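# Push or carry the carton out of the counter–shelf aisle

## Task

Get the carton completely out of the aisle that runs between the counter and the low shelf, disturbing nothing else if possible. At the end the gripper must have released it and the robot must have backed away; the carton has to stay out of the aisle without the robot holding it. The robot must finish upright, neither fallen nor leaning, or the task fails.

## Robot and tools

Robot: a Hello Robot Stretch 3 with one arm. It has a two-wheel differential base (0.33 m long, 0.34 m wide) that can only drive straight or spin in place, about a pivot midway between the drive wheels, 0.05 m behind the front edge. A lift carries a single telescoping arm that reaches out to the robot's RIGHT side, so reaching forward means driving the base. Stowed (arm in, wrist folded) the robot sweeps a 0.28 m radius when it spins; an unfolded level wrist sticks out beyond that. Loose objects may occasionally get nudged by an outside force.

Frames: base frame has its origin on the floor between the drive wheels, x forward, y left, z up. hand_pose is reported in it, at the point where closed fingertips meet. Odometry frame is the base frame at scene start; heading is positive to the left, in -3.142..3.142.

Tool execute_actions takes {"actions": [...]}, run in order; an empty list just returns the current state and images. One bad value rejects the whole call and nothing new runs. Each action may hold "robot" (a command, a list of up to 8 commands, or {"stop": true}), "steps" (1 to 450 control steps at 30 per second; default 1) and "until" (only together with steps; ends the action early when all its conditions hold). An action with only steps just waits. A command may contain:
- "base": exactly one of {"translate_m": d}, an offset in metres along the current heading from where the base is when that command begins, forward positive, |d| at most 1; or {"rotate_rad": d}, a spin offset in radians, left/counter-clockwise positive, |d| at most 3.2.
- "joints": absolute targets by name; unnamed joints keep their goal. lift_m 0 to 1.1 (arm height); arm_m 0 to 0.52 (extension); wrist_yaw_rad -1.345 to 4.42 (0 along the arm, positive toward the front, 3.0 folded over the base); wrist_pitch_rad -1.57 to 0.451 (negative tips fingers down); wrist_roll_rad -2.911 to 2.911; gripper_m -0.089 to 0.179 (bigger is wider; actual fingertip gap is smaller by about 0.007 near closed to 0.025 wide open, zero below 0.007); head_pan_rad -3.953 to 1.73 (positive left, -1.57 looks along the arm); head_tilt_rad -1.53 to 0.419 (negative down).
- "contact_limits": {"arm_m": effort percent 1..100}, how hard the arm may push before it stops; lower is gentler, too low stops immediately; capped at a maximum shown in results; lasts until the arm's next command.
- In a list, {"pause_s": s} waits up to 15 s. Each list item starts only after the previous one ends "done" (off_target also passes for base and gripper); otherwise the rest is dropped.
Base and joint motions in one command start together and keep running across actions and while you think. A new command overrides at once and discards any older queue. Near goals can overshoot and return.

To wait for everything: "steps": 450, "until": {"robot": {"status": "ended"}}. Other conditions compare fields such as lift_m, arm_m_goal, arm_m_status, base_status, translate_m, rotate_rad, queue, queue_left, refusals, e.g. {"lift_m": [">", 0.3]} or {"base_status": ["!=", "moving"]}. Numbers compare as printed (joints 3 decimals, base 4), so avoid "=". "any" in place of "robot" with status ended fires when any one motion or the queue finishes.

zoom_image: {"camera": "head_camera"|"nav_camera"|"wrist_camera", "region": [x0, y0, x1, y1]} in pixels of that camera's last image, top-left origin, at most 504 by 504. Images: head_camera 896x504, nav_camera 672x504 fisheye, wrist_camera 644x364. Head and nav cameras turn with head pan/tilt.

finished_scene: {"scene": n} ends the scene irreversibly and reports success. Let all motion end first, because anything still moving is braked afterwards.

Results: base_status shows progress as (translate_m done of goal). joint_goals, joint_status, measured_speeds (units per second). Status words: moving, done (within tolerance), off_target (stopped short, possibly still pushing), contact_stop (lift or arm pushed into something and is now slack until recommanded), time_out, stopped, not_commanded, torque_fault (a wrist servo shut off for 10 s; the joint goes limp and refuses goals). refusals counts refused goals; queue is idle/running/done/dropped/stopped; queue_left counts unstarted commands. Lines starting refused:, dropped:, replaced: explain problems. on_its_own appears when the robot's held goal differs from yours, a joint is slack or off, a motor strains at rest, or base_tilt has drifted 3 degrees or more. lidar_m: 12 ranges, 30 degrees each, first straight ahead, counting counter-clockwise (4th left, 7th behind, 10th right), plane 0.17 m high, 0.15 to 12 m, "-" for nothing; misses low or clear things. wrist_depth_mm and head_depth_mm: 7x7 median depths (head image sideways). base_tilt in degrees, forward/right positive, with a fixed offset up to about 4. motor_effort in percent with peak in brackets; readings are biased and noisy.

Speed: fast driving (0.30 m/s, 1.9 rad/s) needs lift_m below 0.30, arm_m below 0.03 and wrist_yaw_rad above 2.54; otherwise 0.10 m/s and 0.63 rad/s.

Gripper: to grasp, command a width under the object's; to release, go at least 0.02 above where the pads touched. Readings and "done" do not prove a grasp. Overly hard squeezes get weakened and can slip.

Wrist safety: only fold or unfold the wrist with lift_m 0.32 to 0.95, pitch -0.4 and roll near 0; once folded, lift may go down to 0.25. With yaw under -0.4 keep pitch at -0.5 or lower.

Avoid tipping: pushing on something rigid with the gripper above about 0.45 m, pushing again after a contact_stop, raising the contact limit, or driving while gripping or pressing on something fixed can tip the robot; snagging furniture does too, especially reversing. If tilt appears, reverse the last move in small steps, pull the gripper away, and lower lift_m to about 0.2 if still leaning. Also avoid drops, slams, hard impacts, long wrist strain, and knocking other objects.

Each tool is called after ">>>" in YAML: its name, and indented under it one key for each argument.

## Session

>>> execute_actions:
  actions: []

Scene clock: 0.00 s.
robot.base_odometry: x=+0.000 y=+0.000 heading=+0.000 (m, m, rad; robot's odometry frame)
robot.turned_by_wheels: +0.000 (rad since the last result)
robot.turned_by_imu: +0.000 (rad since the last result)
robot.base_tilt: forward=+2.1 right=+2.0 (deg)
robot.lidar_m: 0.94 0.74 0.74 0.77 1.60 1.37 2.14 1.39 1.68 1.31 1.75 1.73
robot.head_depth_mm: 1638 1647 1650 1660 1676 1684 1685 / 1731 1753 1764 1770 1759 1752 1769 / 1810 1883 1884 1914 1721 1467 1468 / 1885 2034 2038 2049 1746 1224 1226 / 1899 2213 2212 2236 1752 1080 1056 / 1900 2396 2419 2449 2384 951 928 / 1884 2617 2673 2686 2641 942 826
robot.base_status: not_commanded
robot.joint_positions: lift_m=+0.312 arm_m=+0.001 wrist_yaw_rad=+2.864 wrist_pitch_rad=-0.524 wrist_roll_rad=+0.017 gripper_m=+0.037 head_pan_rad=-0.007 head_tilt_rad=+0.001
robot.joint_goals: lift_m=+0.312 arm_m=+0.001 wrist_yaw_rad=+2.864 wrist_pitch_rad=-0.524 wrist_roll_rad=+0.017 gripper_m=+0.037 head_pan_rad=-0.007 head_tilt_rad=+0.001
robot.joint_status: lift_m=not_commanded arm_m=not_commanded wrist_yaw_rad=not_commanded wrist_pitch_rad=not_commanded wrist_roll_rad=not_commanded gripper_m=not_commanded head_pan_rad=not_commanded head_tilt_rad=not_commanded
robot.measured_speeds: translate_m=+0.000 rotate_rad=+0.000 lift_m=+0.000 arm_m=+0.000 wrist_yaw_rad=+0.000 wrist_pitch_rad=+0.000 wrist_roll_rad=+0.000 head_pan_rad=+0.000 head_tilt_rad=+0.000
robot: refusals=0 queue=idle queue_left=0
robot.motor_effort: left_wheel=+1 right_wheel=+0 lift_m=+26 arm_m=+0 wrist_yaw_rad=+0 wrist_pitch_rad=+4 wrist_roll_rad=+0 gripper_m=-1 head_pan_rad=+0 head_tilt_rad=+2 (%)
robot.hand_pose: x=+0.0363 y=+0.0557 z=+0.3011 quat_wxyz=(+0.277, +0.707, +0.085, +0.645) (m; robot's base frame)
robot.wrist_depth_mm: - - - 826 889 643 584 / - - - 901 961 697 621 / 706 820 852 906 887 771 661 / 612 680 696 738 812 813 740 / 529 568 586 623 642 702 750 / 475 - - 534 563 583 619 / - - - 454 491 506 528
pictures: head_camera (sideways: a quarter turn clockwise sets it upright), nav_camera (sideways: a quarter turn counterclockwise sets it upright), wrist_camera
Images, in order (width x height): head_camera 896x504, nav_camera 672x504, wrist_camera 644x364.

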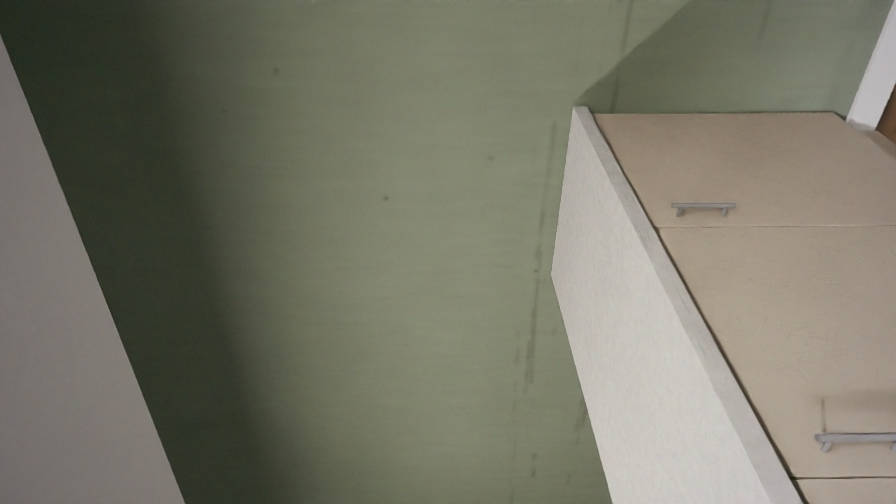

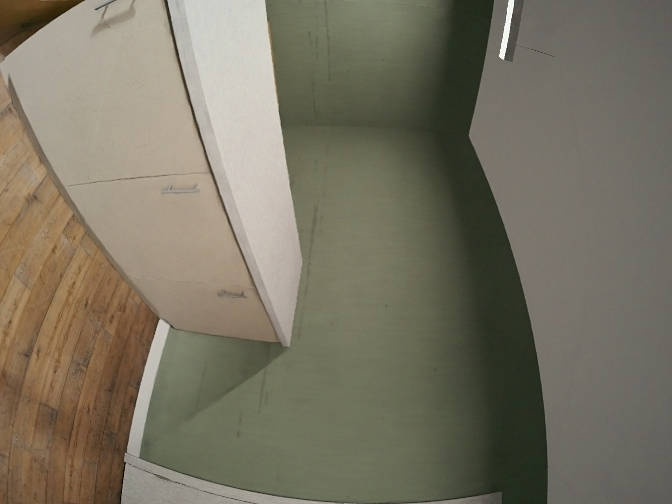

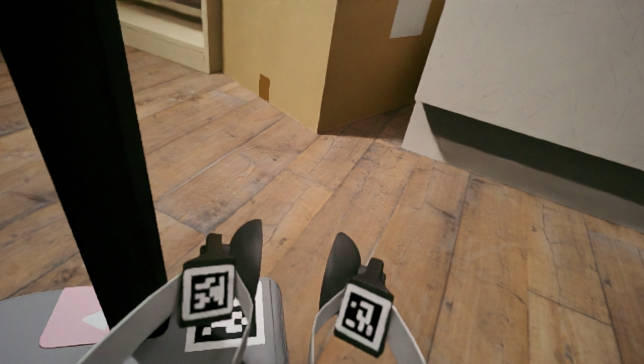

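>>> execute_actions:
  actions:
    - {"robot":{"joints":{"head_tilt_rad":-0.8,"head_pan_rad":1.5,"lift_m":0.29,"wrist_yaw_rad":3.07,"wrist_pitch_rad":-0.45}},"steps":100,"until":{"robot":{"status":"ended"}}}

Scene clock: 6.40 s.
robot.base_odometry: x=+0.000 y=+0.000 heading=+0.000 (m, m, rad; robot's odometry frame)
robot.turned_by_wheels: +0.000 (rad since the last result)
robot.turned_by_imu: -0.001 (rad since the last result)
robot.base_tilt: forward=+2.2 right=+2.0 (deg)
robot.lidar_m: 0.93 0.74 0.74 0.77 1.60 1.37 2.13 1.40 1.68 1.31 1.75 1.73
robot.head_depth_mm: 2603 2756 2133 965 1071 1265 1114 / 2677 2677 2132 1272 1435 1265 1115 / 2750 2538 1436 1193 1368 1266 1106 / 3019 2598 1438 1251 1400 1259 1104 / 2886 2727 1337 1509 1451 1252 1105 / 2504 1450 1510 1664 1451 1260 - / 2229 1441 1655 1704 1443 - -
robot.base_status: not_commanded
robot.joint_positions: lift_m=+0.290 arm_m=+0.001 wrist_yaw_rad=+3.067 wrist_pitch_rad=-0.471 wrist_roll_rad=+0.017 gripper_m=+0.037 head_pan_rad=+1.493 head_tilt_rad=-0.790
robot.joint_goals: lift_m=+0.290 arm_m=+0.001 wrist_yaw_rad=+3.070 wrist_pitch_rad=-0.450 wrist_roll_rad=+0.017 gripper_m=+0.037 head_pan_rad=+1.500 head_tilt_rad=-0.800
robot.joint_status: lift_m=done arm_m=not_commanded wrist_yaw_rad=done wrist_pitch_rad=done wrist_roll_rad=not_commanded gripper_m=not_commanded head_pan_rad=done head_tilt_rad=done
robot.measured_speeds: translate_m=+0.000 rotate_rad=+0.000 lift_m=+0.000 arm_m=+0.000 wrist_yaw_rad=+0.000 wrist_pitch_rad=+0.000 wrist_roll_rad=+0.000 head_pan_rad=+0.000 head_tilt_rad=+0.000
robot: refusals=0 queue=done queue_left=0
robot.motor_effort: left_wheel=+1(1) right_wheel=+1(0) lift_m=+22(26) arm_m=+0(0) wrist_yaw_rad=+2(3) wrist_pitch_rad=+6(6) wrist_roll_rad=+0(0) gripper_m=-1(0) head_pan_rad=+3(34) head_tilt_rad=-3(30) (%)
robot.hand_pose: x=-0.0051 y=+0.0709 z=+0.2912 quat_wxyz=(+0.192, +0.699, +0.138, +0.675) (m; robot's base frame)
robot.wrist_depth_mm: - - - - 769 854 585 / - - - - 845 896 602 / 790 854 952 982 917 786 640 / 647 669 740 789 852 817 705 / 541 570 - 640 676 718 719 / 477 503 - 551 573 594 632 / - - - - 489 507 531
pictures: head_camera (sideways: a quarter turn clockwise sets it upright), nav_camera (sideways: a quarter turn counterclockwise sets it upright), wrist_camera
Images, in order (width x height): head_camera 896x504, nav_camera 672x504, wrist_camera 644x364.

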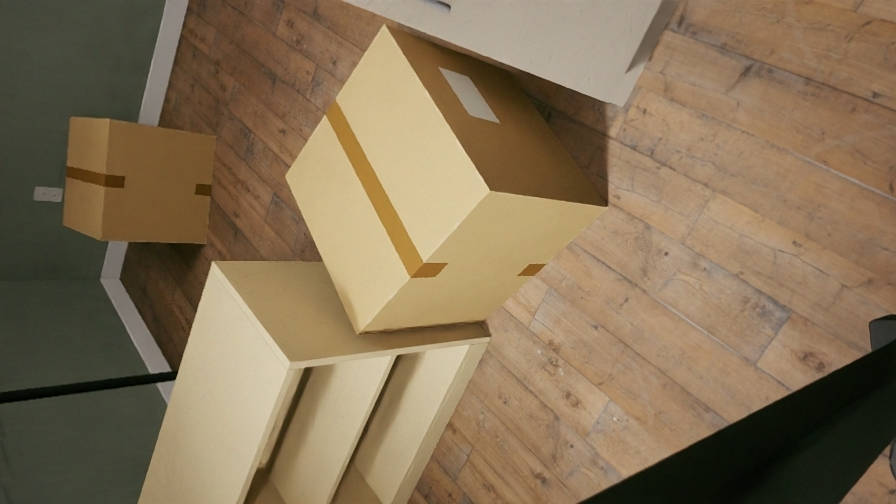

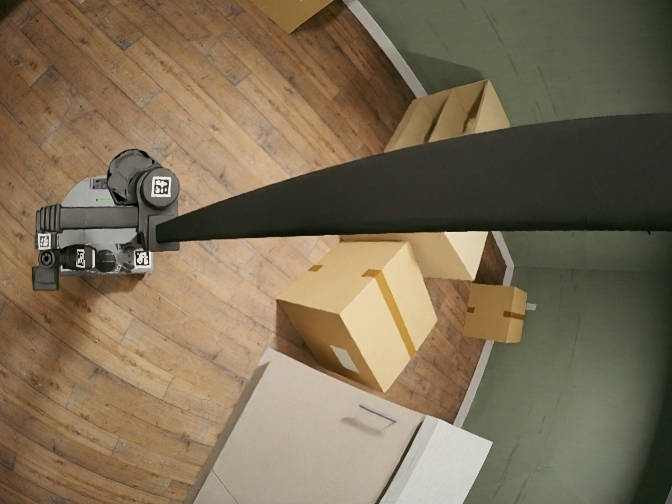

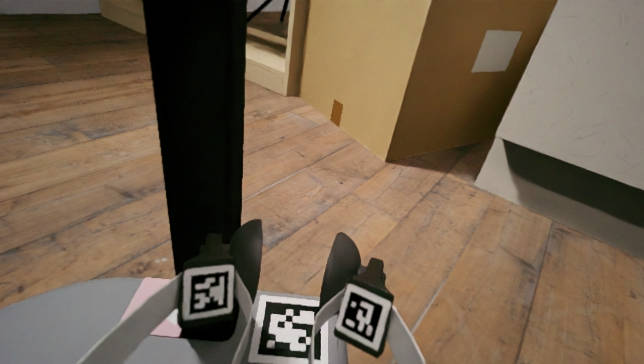

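>>> execute_actions:
  actions:
    - {"robot":[{"base":{"rotate_rad":1.81},"joints":{"head_tilt_rad":-1.1,"head_pan_rad":0}},{"base":{"translate_m":0.68}},{"base":{"rotate_rad":-0.98}}],"steps":400,"until":{"robot":{"status":"ended"}}}

Scene clock: 52.73 s.
robot.base_odometry: x=-0.161 y=+0.661 heading=+0.830 (m, m, rad; robot's odometry frame)
robot.turned_by_wheels: +0.830 (rad since the last result)
robot.turned_by_imu: +0.835 (rad since the last result)
robot.base_tilt: forward=+2.1 right=+2.0 (deg)
robot.lidar_m: 0.35 0.40 0.89 1.45 0.99 1.08 1.66 1.94 2.42 1.85 0.55 0.35
robot.head_depth_mm: 2010 1023 1053 1097 1246 1180 1085 / 1982 1746 1048 974 1249 1174 1090 / 1987 1743 1040 942 1073 1179 - / 1995 1731 1038 937 1198 1177 - / 1976 1722 1035 934 1224 1169 - / 1970 1718 1531 959 1220 1161 1099 / 1878 1715 825 842 1215 1155 1077
robot.base_status: done (rotate_rad -0.9798 of -0.9800)
robot.joint_positions: lift_m=+0.290 arm_m=+0.001 wrist_yaw_rad=+3.068 wrist_pitch_rad=-0.470 wrist_roll_rad=+0.017 gripper_m=+0.037 head_pan_rad=+0.007 head_tilt_rad=-1.087
robot.joint_goals: lift_m=+0.290 arm_m=+0.001 wrist_yaw_rad=+3.070 wrist_pitch_rad=-0.450 wrist_roll_rad=+0.017 gripper_m=+0.037 head_pan_rad=+0.000 head_tilt_rad=-1.100
robot.joint_status: lift_m=done arm_m=not_commanded wrist_yaw_rad=done wrist_pitch_rad=done wrist_roll_rad=not_commanded gripper_m=not_commanded head_pan_rad=done head_tilt_rad=done
robot.measured_speeds: translate_m=+0.000 rotate_rad=+0.000 lift_m=+0.000 arm_m=+0.000 wrist_yaw_rad=+0.000 wrist_pitch_rad=+0.000 wrist_roll_rad=+0.000 head_pan_rad=+0.000 head_tilt_rad=+0.000
robot: refusals=0 queue=done queue_left=0
robot.motor_effort: left_wheel=+3(9) right_wheel=-2(11) lift_m=+23(23) arm_m=+0(0) wrist_yaw_rad=+1(1) wrist_pitch_rad=+6(6) wrist_roll_rad=+0(0) gripper_m=-1(2) head_pan_rad=-3(35) head_tilt_rad=-4(19) (%)
robot.hand_pose: x=-0.0053 y=+0.0710 z=+0.2914 quat_wxyz=(+0.191, +0.699, +0.138, +0.675) (m; robot's base frame)
robot.wrist_depth_mm: 796 - - - - 795 824 / 852 - - - - 915 527 / 800 841 956 - 976 929 - / 645 678 740 778 806 746 820 / 541 565 - 634 670 637 631 / 483 508 - 552 572 569 478 / - - - - 487 501 461
pictures: head_camera (sideways: a quarter turn clockwise sets it upright), nav_camera (sideways: a quarter turn counterclockwise sets it upright), wrist_camera
Images, in order (width x height): head_camera 896x504, nav_camera 672x504, wrist_camera 644x364.

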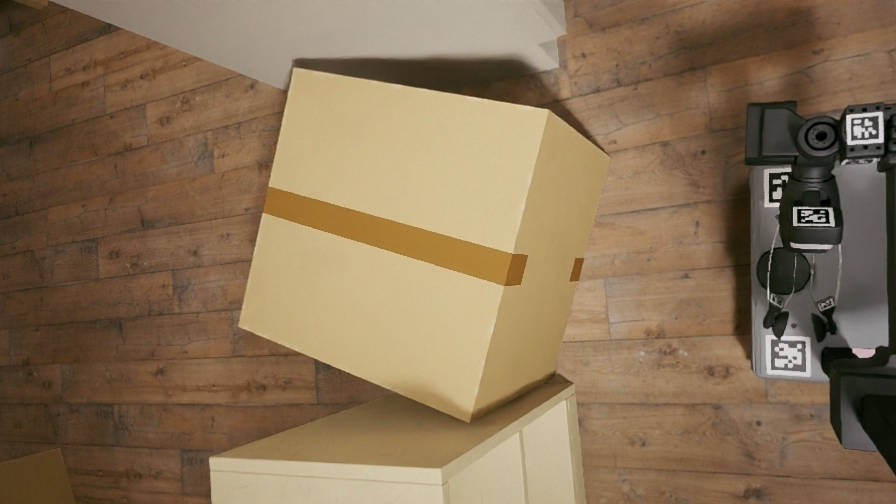

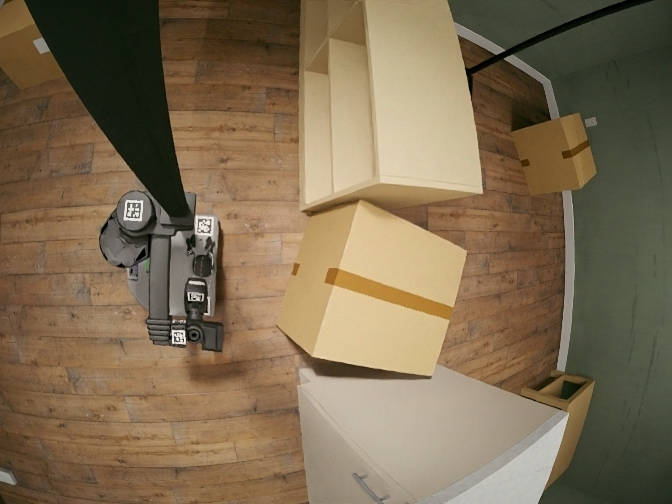

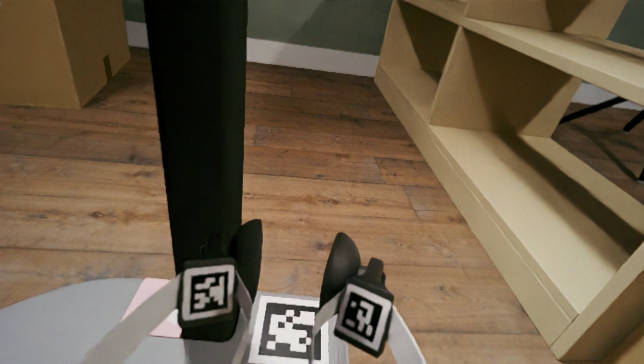

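>>> execute_actions:
  actions:
    - {"robot":{"base":{"translate_m":0.22}},"steps":100,"until":{"robot":{"translate_m":[">",0.09]}}}
    - {"robot":{"joints":{"lift_m":0.41}},"steps":100,"until":{"robot":{"status":"ended"}}}
    - {"robot":[{"base":{"translate_m":0.045}},{"base":{"translate_m":0.1}}],"steps":150,"until":{"robot":{"status":"ended"}}}

Scene clock: 69.57 s.
robot.base_odometry: x=+0.085 y=+0.930 heading=+0.830 (m, m, rad; robot's odometry frame)
robot.turned_by_wheels: +0.000 (rad since the last result)
robot.turned_by_imu: -0.274 (rad since the last result)
robot.base_tilt: forward=+2.1 right=+2.0 (deg)
robot.lidar_m: - - 0.15 0.19 0.84 1.20 1.46 1.98 2.20 0.19 0.15 -
robot.head_depth_mm: 598 637 711 800 918 1149 1093 / 1947 797 875 972 1057 810 - / 1947 1742 1549 938 855 793 - / 1971 1743 1548 933 850 786 - / 1968 1731 1544 932 854 785 - / 1964 1724 1530 931 846 785 1085 / 1953 1730 1539 1387 1052 795 1019
robot.base_status: off_target (translate_m +0.0997 of +0.1000)
robot.joint_positions: lift_m=+0.410 arm_m=+0.001 wrist_yaw_rad=+3.069 wrist_pitch_rad=-0.469 wrist_roll_rad=+0.017 gripper_m=+0.037 head_pan_rad=+0.007 head_tilt_rad=-1.088
robot.joint_goals: lift_m=+0.410 arm_m=+0.001 wrist_yaw_rad=+3.070 wrist_pitch_rad=-0.450 wrist_roll_rad=+0.017 gripper_m=+0.037 head_pan_rad=+0.000 head_tilt_rad=-1.100
robot.joint_status: lift_m=done arm_m=not_commanded wrist_yaw_rad=done wrist_pitch_rad=done wrist_roll_rad=not_commanded gripper_m=not_commanded head_pan_rad=done head_tilt_rad=done
robot.measured_speeds: translate_m=+0.000 rotate_rad=+0.000 lift_m=+0.000 arm_m=+0.000 wrist_yaw_rad=+0.000 wrist_pitch_rad=+0.000 wrist_roll_rad=+0.000 head_pan_rad=+0.000 head_tilt_rad=+0.000
robot: refusals=0 queue=done queue_left=0
robot.on_its_own: left_wheel is at rest, and its effort (+36) is outside its rest range (-18 to +18); right_wheel is at rest, and its effort (+32) is outside its rest range (-18 to +18)
robot.motor_effort: left_wheel=+36(58) right_wheel=+32(52) lift_m=+29(31) arm_m=+0(0) wrist_yaw_rad=+1(2) wrist_pitch_rad=+6(6) wrist_roll_rad=+0(0) gripper_m=+0(1) head_pan_rad=-3(3) head_tilt_rad=-4(4) (%)
robot.hand_pose: x=-0.0054 y=+0.0711 z=+0.4112 quat_wxyz=(+0.191, +0.699, +0.138, +0.675) (m; robot's base frame)
robot.wrist_depth_mm: - - 801 280 293 323 368 / - - 600 298 321 359 415 / - - 729 330 308 386 - / 825 870 811 354 238 248 272 / 696 721 - 391 197 196 210 / 601 638 - 439 166 161 172 / 533 555 545 483 144 137 144
pictures: head_camera (sideways: a quarter turn clockwise sets it upright), nav_camera (sideways: a quarter turn counterclockwise sets it upright), wrist_camera
Images, in order (width x height): head_camera 896x504, nav_camera 672x504, wrist_camera 644x364.

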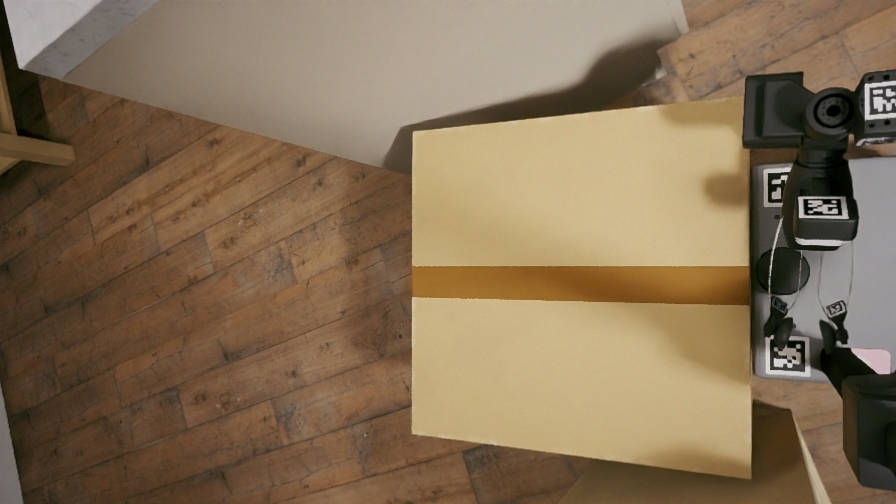

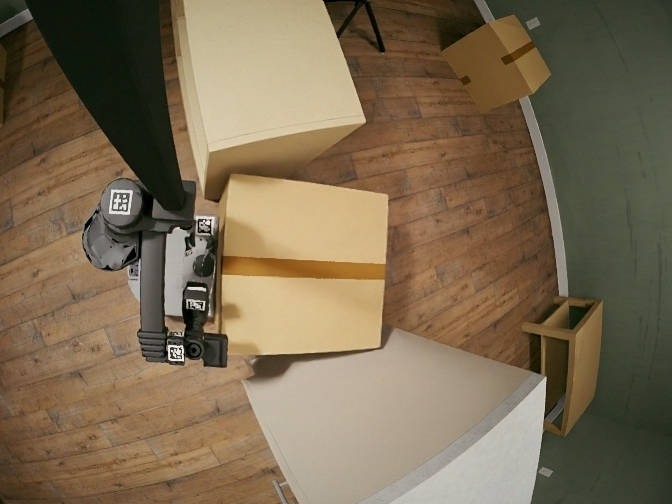

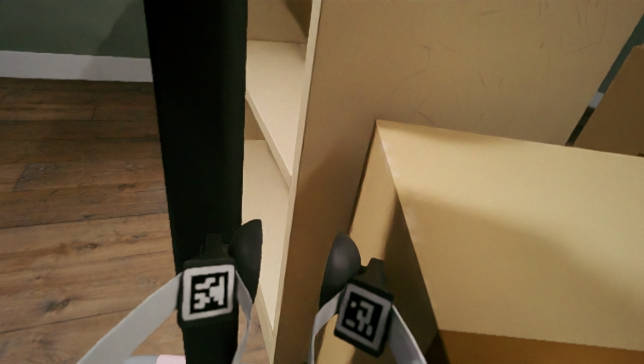

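>>> execute_actions:
  actions:
    - {"robot":{"joints":{"lift_m":0.92}},"steps":1}
    - {"robot":[{"base":{"translate_m":-0.14}},{"base":{"rotate_rad":1.3}},{"base":{"translate_m":-0.264}},{"base":{"rotate_rad":-1.0}},{"base":{"translate_m":0.18}}],"steps":450,"until":{"robot":{"status":"ended"}}}

Scene clock: 136.20 s.
robot.base_odometry: x=+0.207 y=+0.765 heading=+1.130 (m, m, rad; robot's odometry frame)
robot.turned_by_wheels: +0.300 (rad since the last result)
robot.turned_by_imu: +0.298 (rad since the last result)
robot.base_tilt: forward=+2.1 right=+2.0 (deg)
robot.lidar_m: - 0.15 0.19 1.02 1.27 1.39 1.89 2.03 2.18 0.47 0.27 0.33
robot.head_depth_mm: 592 571 586 602 620 1138 1101 / 1992 793 813 845 878 1091 1106 / 1988 1740 1544 965 1226 1165 - / 1963 1736 1551 936 854 813 - / 1980 1732 1535 932 852 811 - / 1934 1711 1536 931 848 1133 - / 1949 1716 1530 929 847 1150 1070
robot.base_status: done (translate_m +0.1800 of +0.1800)
robot.joint_positions: lift_m=+0.920 arm_m=+0.001 wrist_yaw_rad=+3.069 wrist_pitch_rad=-0.469 wrist_roll_rad=+0.017 gripper_m=+0.037 head_pan_rad=+0.007 head_tilt_rad=-1.088
robot.joint_goals: lift_m=+0.920 arm_m=+0.001 wrist_yaw_rad=+3.070 wrist_pitch_rad=-0.450 wrist_roll_rad=+0.017 gripper_m=+0.037 head_pan_rad=+0.000 head_tilt_rad=-1.100
robot.joint_status: lift_m=done arm_m=not_commanded wrist_yaw_rad=done wrist_pitch_rad=done wrist_roll_rad=not_commanded gripper_m=not_commanded head_pan_rad=done head_tilt_rad=done
robot.measured_speeds: translate_m=+0.000 rotate_rad=+0.000 lift_m=+0.000 arm_m=+0.000 wrist_yaw_rad=+0.000 wrist_pitch_rad=+0.000 wrist_roll_rad=+0.000 head_pan_rad=+0.000 head_tilt_rad=+0.000
robot: refusals=0 queue=done queue_left=0
robot.motor_effort: left_wheel=+3(37) right_wheel=-3(33) lift_m=+29(30) arm_m=+0(0) wrist_yaw_rad=+0(1) wrist_pitch_rad=+6(6) wrist_roll_rad=+0(0) gripper_m=+0(1) head_pan_rad=-3(3) head_tilt_rad=-4(3) (%)
robot.hand_pose: x=-0.0053 y=+0.0711 z=+0.9213 quat_wxyz=(+0.191, +0.699, +0.138, +0.675) (m; robot's base frame)
robot.wrist_depth_mm: - - - - - - - / - - - - - - - / - - - - - - - / - - - - 872 - - / - - - - 708 748 - / - - - - 694 714 - / - - - - 741 879 -
pictures: head_camera (sideways: a quarter turn clockwise sets it upright), nav_camera (sideways: a quarter turn counterclockwise sets it upright), wrist_camera
Images, in order (width x height): head_camera 896x504, nav_camera 672x504, wrist_camera 644x364.

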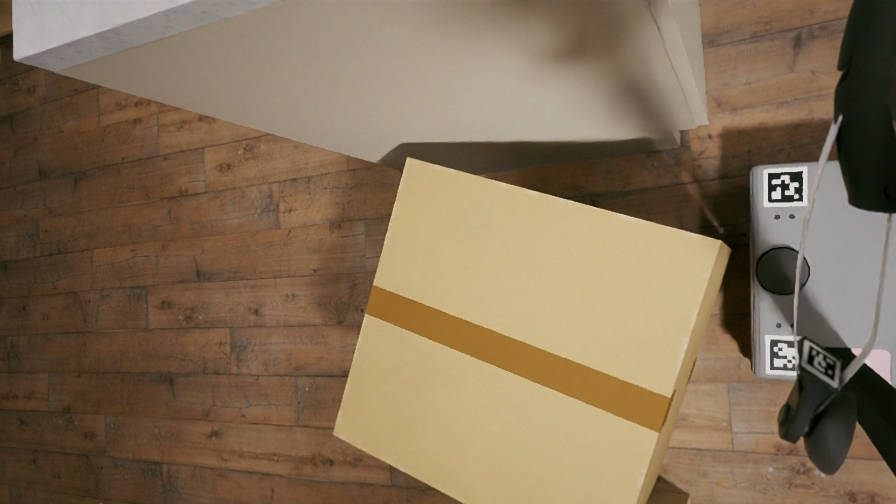

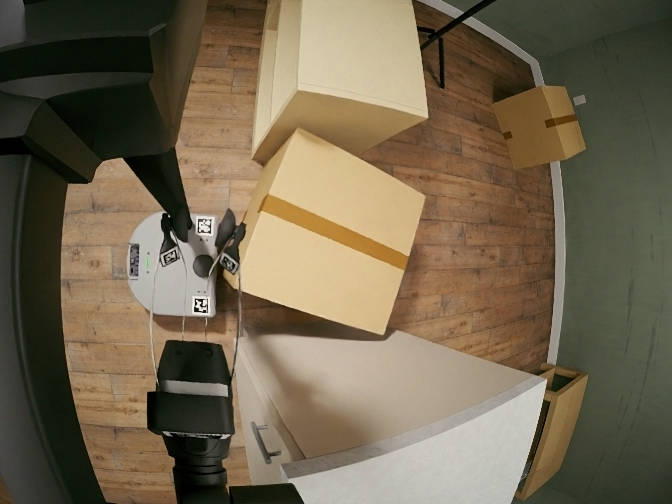

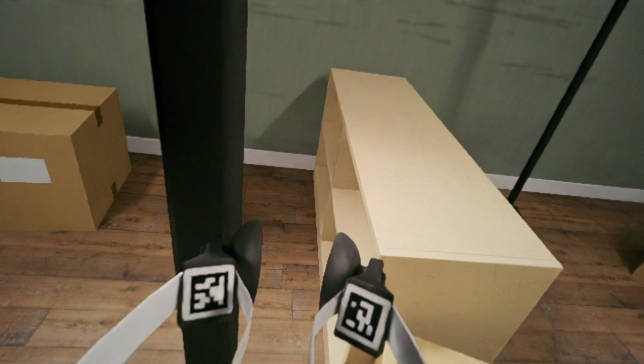

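>>> execute_actions:
  actions:
    - {"robot":[{"base":{"translate_m":0.035}},{"base":{"translate_m":0.13}}],"steps":200,"until":{"robot":{"status":"ended"}}}

Scene clock: 142.27 s.
robot.base_odometry: x=+0.278 y=+0.914 heading=+1.129 (m, m, rad; robot's odometry frame)
robot.turned_by_wheels: -0.001 (rad since the last result)
robot.turned_by_imu: -0.002 (rad since the last result)
robot.base_tilt: forward=+2.1 right=+2.0 (deg)
robot.lidar_m: - - 0.15 0.22 1.38 1.42 2.06 2.17 2.18 0.23 0.24 -
robot.head_depth_mm: 1920 545 560 576 593 611 626 / 1986 1750 1510 807 838 877 907 / 1982 1742 1553 1387 1231 1161 - / 1970 1738 1542 935 855 787 - / 1967 1724 1542 932 850 782 - / 1957 1726 1538 930 846 786 - / 1952 1718 1532 923 843 785 1073
robot.base_status: off_target (translate_m +0.1298 of +0.1300)
robot.joint_positions: lift_m=+0.920 arm_m=+0.001 wrist_yaw_rad=+3.069 wrist_pitch_rad=-0.469 wrist_roll_rad=+0.017 gripper_m=+0.037 head_pan_rad=+0.007 head_tilt_rad=-1.088
robot.joint_goals: lift_m=+0.920 arm_m=+0.001 wrist_yaw_rad=+3.070 wrist_pitch_rad=-0.450 wrist_roll_rad=+0.017 gripper_m=+0.037 head_pan_rad=+0.000 head_tilt_rad=-1.100
robot.joint_status: lift_m=done arm_m=not_commanded wrist_yaw_rad=done wrist_pitch_rad=done wrist_roll_rad=not_commanded gripper_m=not_commanded head_pan_rad=done head_tilt_rad=done
robot.measured_speeds: translate_m=+0.000 rotate_rad=+0.000 lift_m=+0.000 arm_m=+0.000 wrist_yaw_rad=+0.000 wrist_pitch_rad=+0.000 wrist_roll_rad=+0.000 head_pan_rad=+0.000 head_tilt_rad=+0.000
robot: refusals=0 queue=done queue_left=0
robot.on_its_own: right_wheel is at rest, and its effort (+25) is outside its rest range (-18 to +18)
robot.motor_effort: left_wheel=+8(22) right_wheel=+25(35) lift_m=+29(29) arm_m=+0(0) wrist_yaw_rad=+1(1) wrist_pitch_rad=+6(6) wrist_roll_rad=+0(0) gripper_m=+0(0) head_pan_rad=-3(3) head_tilt_rad=-4(4) (%)
robot.hand_pose: x=-0.0053 y=+0.0711 z=+0.9213 quat_wxyz=(+0.191, +0.699, +0.138, +0.675) (m; robot's base frame)
robot.wrist_depth_mm: - - - - - - - / - - - - - - - / - - - - - - - / - - - 857 900 - - / - - - 677 694 - - / - - - 711 705 - - / - - - 754 794 - -
pictures: head_camera (sideways: a quarter turn clockwise sets it upright), nav_camera (sideways: a quarter turn counterclockwise sets it upright), wrist_camera
Images, in order (width x height): head_camera 896x504, nav_camera 672x504, wrist_camera 644x364.

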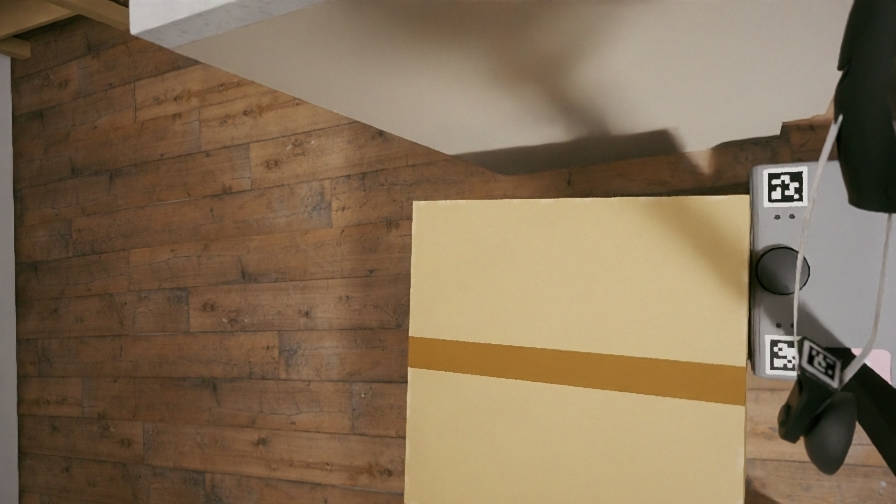

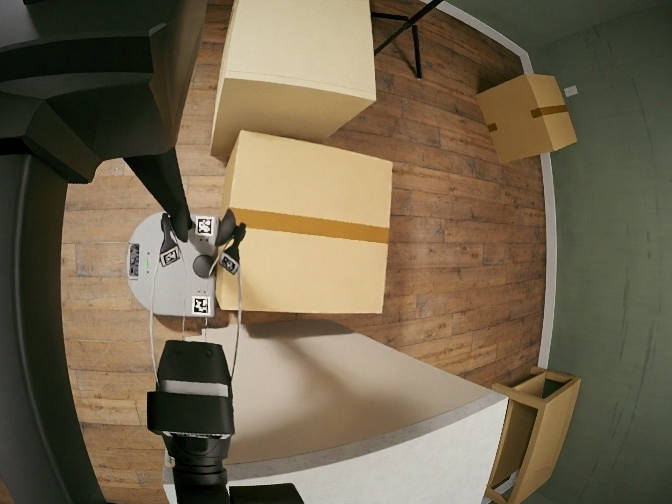

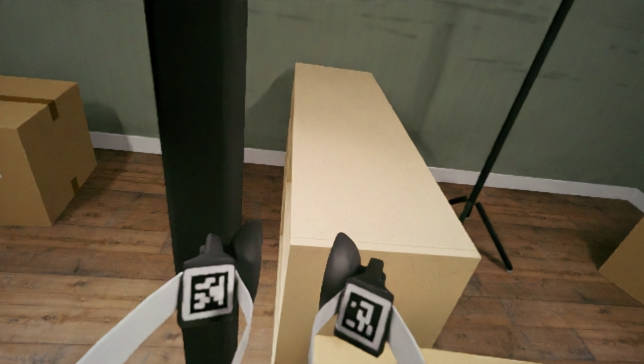

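>>> execute_actions:
  actions:
    - {"robot":[{"base":{"translate_m":-0.3}},{"base":{"rotate_rad":0.55}},{"base":{"translate_m":0.21}},{"base":{"rotate_rad":-0.57}},{"base":{"translate_m":0.12}}],"steps":450,"until":{"robot":{"status":"ended"}}}
    - {"robot":{"base":{"translate_m":0.2}},"steps":150,"until":{"robot":{"status":"ended"}}}

Scene clock: 167.30 s.
robot.base_odometry: x=+0.269 y=+1.138 heading=+1.110 (m, m, rad; robot's odometry frame)
robot.turned_by_wheels: -0.019 (rad since the last result)
robot.turned_by_imu: -0.036 (rad since the last result)
robot.base_tilt: forward=+2.1 right=+2.0 (deg)
robot.lidar_m: - - 0.15 0.19 0.33 1.46 2.25 2.39 0.35 0.19 0.15 -
robot.head_depth_mm: 1956 1760 1560 1410 804 838 870 / 1948 1744 1560 1402 1065 1042 1099 / 1940 1744 1555 939 853 792 - / 1940 1738 1558 936 852 786 - / 1916 1739 1549 934 850 785 - / 1890 1723 1535 929 849 787 - / 1875 1713 1526 1385 1210 798 979
robot.base_status: off_target (translate_m +0.1997 of +0.2000)
robot.joint_positions: lift_m=+0.920 arm_m=+0.001 wrist_yaw_rad=+3.069 wrist_pitch_rad=-0.469 wrist_roll_rad=+0.017 gripper_m=+0.037 head_pan_rad=+0.007 head_tilt_rad=-1.088
robot.joint_goals: lift_m=+0.920 arm_m=+0.001 wrist_yaw_rad=+3.070 wrist_pitch_rad=-0.450 wrist_roll_rad=+0.017 gripper_m=+0.037 head_pan_rad=+0.000 head_tilt_rad=-1.100
robot.joint_status: lift_m=done arm_m=not_commanded wrist_yaw_rad=done wrist_pitch_rad=done wrist_roll_rad=not_commanded gripper_m=not_commanded head_pan_rad=done head_tilt_rad=done
robot.measured_speeds: translate_m=+0.000 rotate_rad=+0.000 lift_m=+0.000 arm_m=+0.000 wrist_yaw_rad=+0.000 wrist_pitch_rad=+0.000 wrist_roll_rad=+0.000 head_pan_rad=+0.000 head_tilt_rad=+0.000
robot: refusals=0 queue=done queue_left=0
robot.on_its_own: left_wheel is at rest, and its effort (+37) is outside its rest range (-18 to +18); right_wheel is at rest, and its effort (+31) is outside its rest range (-18 to +18)
robot.motor_effort: left_wheel=+37(54) right_wheel=+31(49) lift_m=+29(30) arm_m=+0(0) wrist_yaw_rad=+1(1) wrist_pitch_rad=+6(6) wrist_roll_rad=+0(0) gripper_m=-1(0) head_pan_rad=-3(3) head_tilt_rad=-3(3) (%)
robot.hand_pose: x=-0.0053 y=+0.0711 z=+0.9213 quat_wxyz=(+0.191, +0.699, +0.138, +0.675) (m; robot's base frame)
robot.wrist_depth_mm: - - - - - - - / - - - - - - - / - - 995 - - - - / - - 761 842 - - - / - - - 692 - - - / - - - 586 - - - / - - 614 643 - - -
pictures: head_camera (sideways: a quarter turn clockwise sets it upright), nav_camera (sideways: a quarter turn counterclockwise sets it upright), wrist_camera
Images, in order (width x height): head_camera 896x504, nav_camera 672x504, wrist_camera 644x364.

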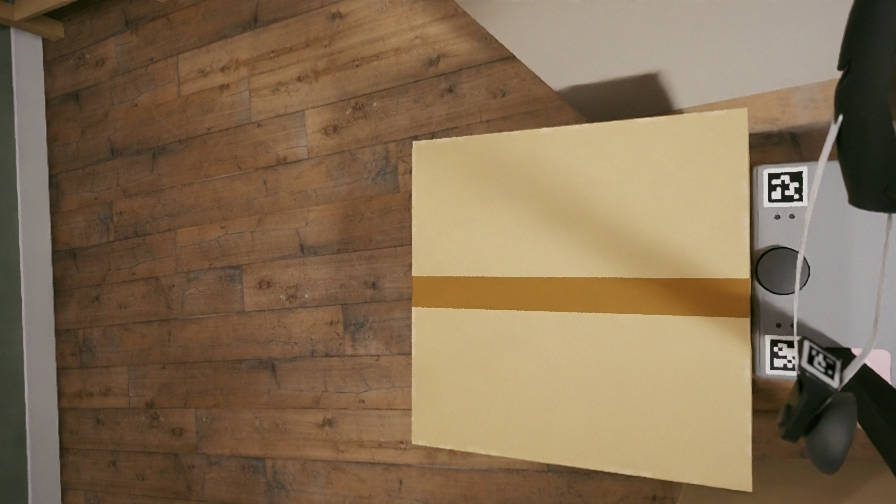

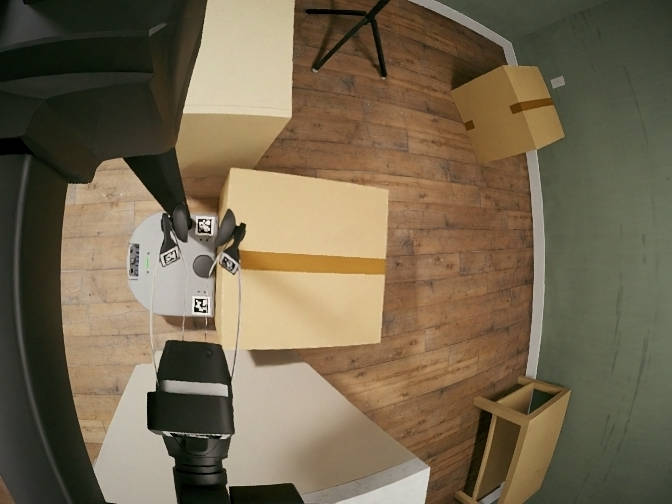

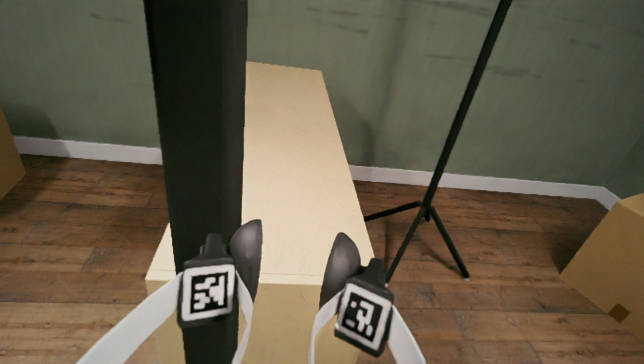

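>>> execute_actions:
  actions:
    - {"robot":{"base":{"translate_m":0.58}},"steps":300,"until":{"robot":{"translate_m":[">",0.4]}}}
    - {"robot":{"joints":{"lift_m":0.28}},"steps":150,"until":{"robot":{"base_status":["!=","moving"]}}}
    - {"robot":{"base":{"translate_m":-0.08}},"steps":150,"until":{"robot":{"base_status":["!=","moving"]}}}

Scene clock: 181.50 s.
robot.base_odometry: x=+0.491 y=+1.586 heading=+1.110 (m, m, rad; robot's odometry frame)
robot.turned_by_wheels: +0.000 (rad since the last result)
robot.turned_by_imu: -0.002 (rad since the last result)
robot.base_tilt: forward=+2.1 right=+2.0 (deg)
robot.lidar_m: - 0.15 0.18 1.01 0.50 0.49 2.76 0.44 0.34 0.57 0.18 0.15
robot.head_depth_mm: 1609 1752 1567 1412 1280 1178 1086 / 1596 1752 1557 1403 1265 1160 - / 1570 1742 1559 939 855 1132 - / 1549 1716 1548 934 849 1009 - / 1536 1704 1546 933 849 1001 - / 1516 1692 1531 930 848 1121 1098 / 1503 1688 1527 1367 1211 1132 1083
robot.base_status: done (translate_m -0.0800 of -0.0800)
robot.joint_positions: lift_m=+0.491 arm_m=+0.001 wrist_yaw_rad=+3.069 wrist_pitch_rad=-0.469 wrist_roll_rad=+0.017 gripper_m=+0.037 head_pan_rad=+0.007 head_tilt_rad=-1.088
robot.joint_goals: lift_m=+0.280 arm_m=+0.001 wrist_yaw_rad=+3.070 wrist_pitch_rad=-0.450 wrist_roll_rad=+0.017 gripper_m=+0.037 head_pan_rad=+0.000 head_tilt_rad=-1.100
robot.joint_status: lift_m=moving arm_m=not_commanded wrist_yaw_rad=done wrist_pitch_rad=done wrist_roll_rad=not_commanded gripper_m=not_commanded head_pan_rad=done head_tilt_rad=done
robot.measured_speeds: translate_m=+0.000 rotate_rad=+0.000 lift_m=-0.110 arm_m=+0.000 wrist_yaw_rad=+0.000 wrist_pitch_rad=+0.000 wrist_roll_rad=+0.000 head_pan_rad=+0.000 head_tilt_rad=+0.000
robot: refusals=0 queue=done queue_left=0
robot.motor_effort: left_wheel=+1(50) right_wheel=+0(43) lift_m=+21(29) arm_m=+0(0) wrist_yaw_rad=+2(1) wrist_pitch_rad=+6(6) wrist_roll_rad=+0(0) gripper_m=-1(0) head_pan_rad=-2(3) head_tilt_rad=-3(4) (%)
robot.hand_pose: x=-0.0053 y=+0.0711 z=+0.4923 quat_wxyz=(+0.191, +0.699, +0.138, +0.675) (m; robot's base frame)
robot.wrist_depth_mm: 884 909 - - - - - / 682 783 - - - - - / 541 - - - - - - / 790 913 - - - - - / 539 772 - 934 409 334 360 / 585 725 - 791 351 277 292 / 614 637 661 684 328 245 247
pictures: head_camera (sideways: a quarter turn clockwise sets it upright), nav_camera (sideways: a quarter turn counterclockwise sets it upright), wrist_camera
Images, in order (width x height): head_camera 896x504, nav_camera 672x504, wrist_camera 644x364.

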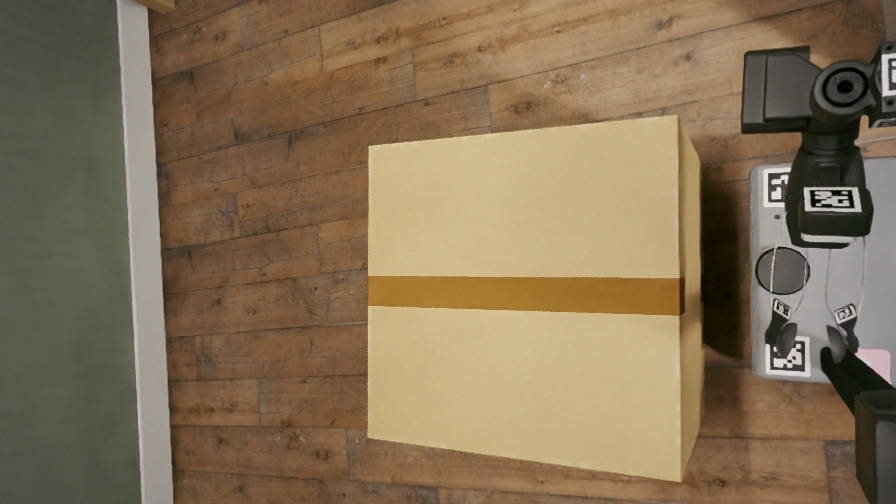

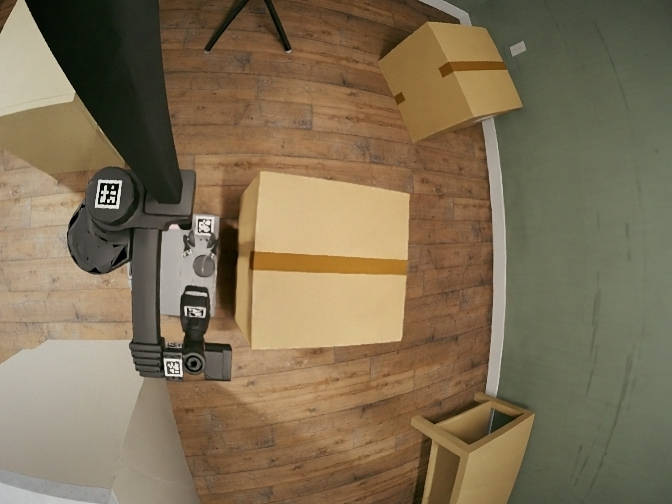

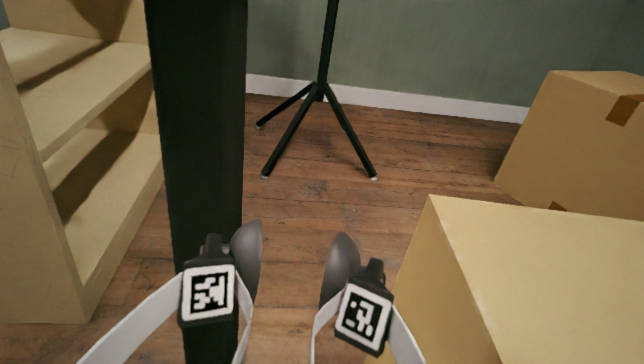

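>>> execute_actions:
  actions:
    - {"robot":{"base":{"translate_m":-0.9}},"steps":400,"until":{"robot":{"status":"ended"}}}

Scene clock: 187.97 s.
robot.base_odometry: x=+0.091 y=+0.780 heading=+1.110 (m, m, rad; robot's odometry frame)
robot.turned_by_wheels: +0.000 (rad since the last result)
robot.turned_by_imu: -0.003 (rad since the last result)
robot.base_tilt: forward=+2.1 right=+2.0 (deg)
robot.lidar_m: 1.03 0.46 0.36 0.92 1.16 1.21 1.85 2.05 2.32 0.78 0.39 0.47
robot.head_depth_mm: 1948 802 828 863 902 1151 1085 / 1989 1742 1510 1185 1229 1177 1087 / 1866 1306 1531 1400 1279 1174 - / 1322 1228 1510 1391 1269 1176 - / 1317 1220 1487 1396 1265 1171 - / 1846 1294 1518 1383 1265 1163 1097 / 1946 1718 1533 1138 1015 1132 1072
robot.base_status: done (translate_m -0.9000 of -0.9000)
robot.joint_positions: lift_m=+0.280 arm_m=+0.001 wrist_yaw_rad=+3.069 wrist_pitch_rad=-0.469 wrist_roll_rad=+0.017 gripper_m=+0.037 head_pan_rad=+0.007 head_tilt_rad=-1.088
robot.joint_goals: lift_m=+0.280 arm_m=+0.001 wrist_yaw_rad=+3.070 wrist_pitch_rad=-0.450 wrist_roll_rad=+0.017 gripper_m=+0.037 head_pan_rad=+0.000 head_tilt_rad=-1.100
robot.joint_status: lift_m=done arm_m=not_commanded wrist_yaw_rad=done wrist_pitch_rad=done wrist_roll_rad=not_commanded gripper_m=not_commanded head_pan_rad=done head_tilt_rad=done
robot.measured_speeds: translate_m=+0.000 rotate_rad=+0.000 lift_m=+0.000 arm_m=+0.000 wrist_yaw_rad=+0.000 wrist_pitch_rad=+0.000 wrist_roll_rad=+0.000 head_pan_rad=+0.000 head_tilt_rad=+0.000
robot: refusals=0 queue=done queue_left=0
robot.motor_effort: left_wheel=+1(5) right_wheel=+0(4) lift_m=+23(23) arm_m=+0(0) wrist_yaw_rad=+2(1) wrist_pitch_rad=+6(6) wrist_roll_rad=+0(0) gripper_m=+0(1) head_pan_rad=-3(3) head_tilt_rad=-4(4) (%)
robot.hand_pose: x=-0.0053 y=+0.0711 z=+0.2816 quat_wxyz=(+0.191, +0.699, +0.138, +0.675) (m; robot's base frame)
robot.wrist_depth_mm: - - - - 870 486 331 / 947 - - - 998 367 359 / 764 849 963 994 878 396 397 / 643 663 709 773 684 429 446 / 524 551 - 630 580 482 494 / 474 - - 535 525 541 556 / - - - - 476 497 514
pictures: head_camera (sideways: a quarter turn clockwise sets it upright), nav_camera (sideways: a quarter turn counterclockwise sets it upright), wrist_camera
Images, in order (width x height): head_camera 896x504, nav_camera 672x504, wrist_camera 644x364.

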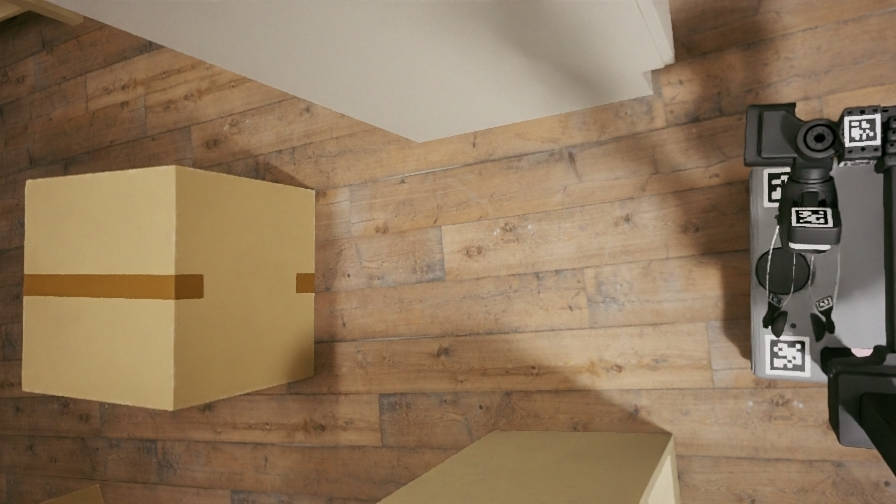

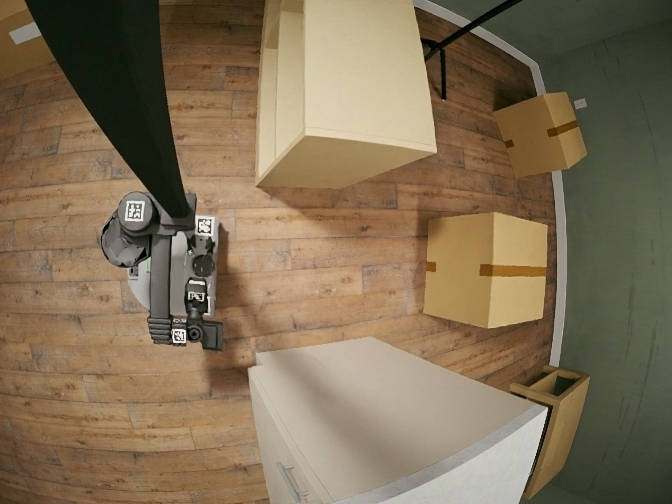

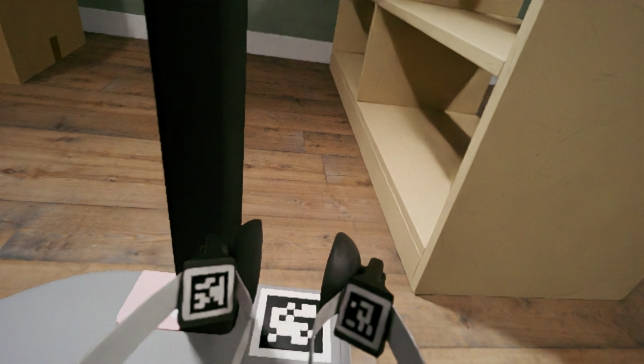

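>>> finished_scene:
  scene: 2

The scene is finished: the task was done.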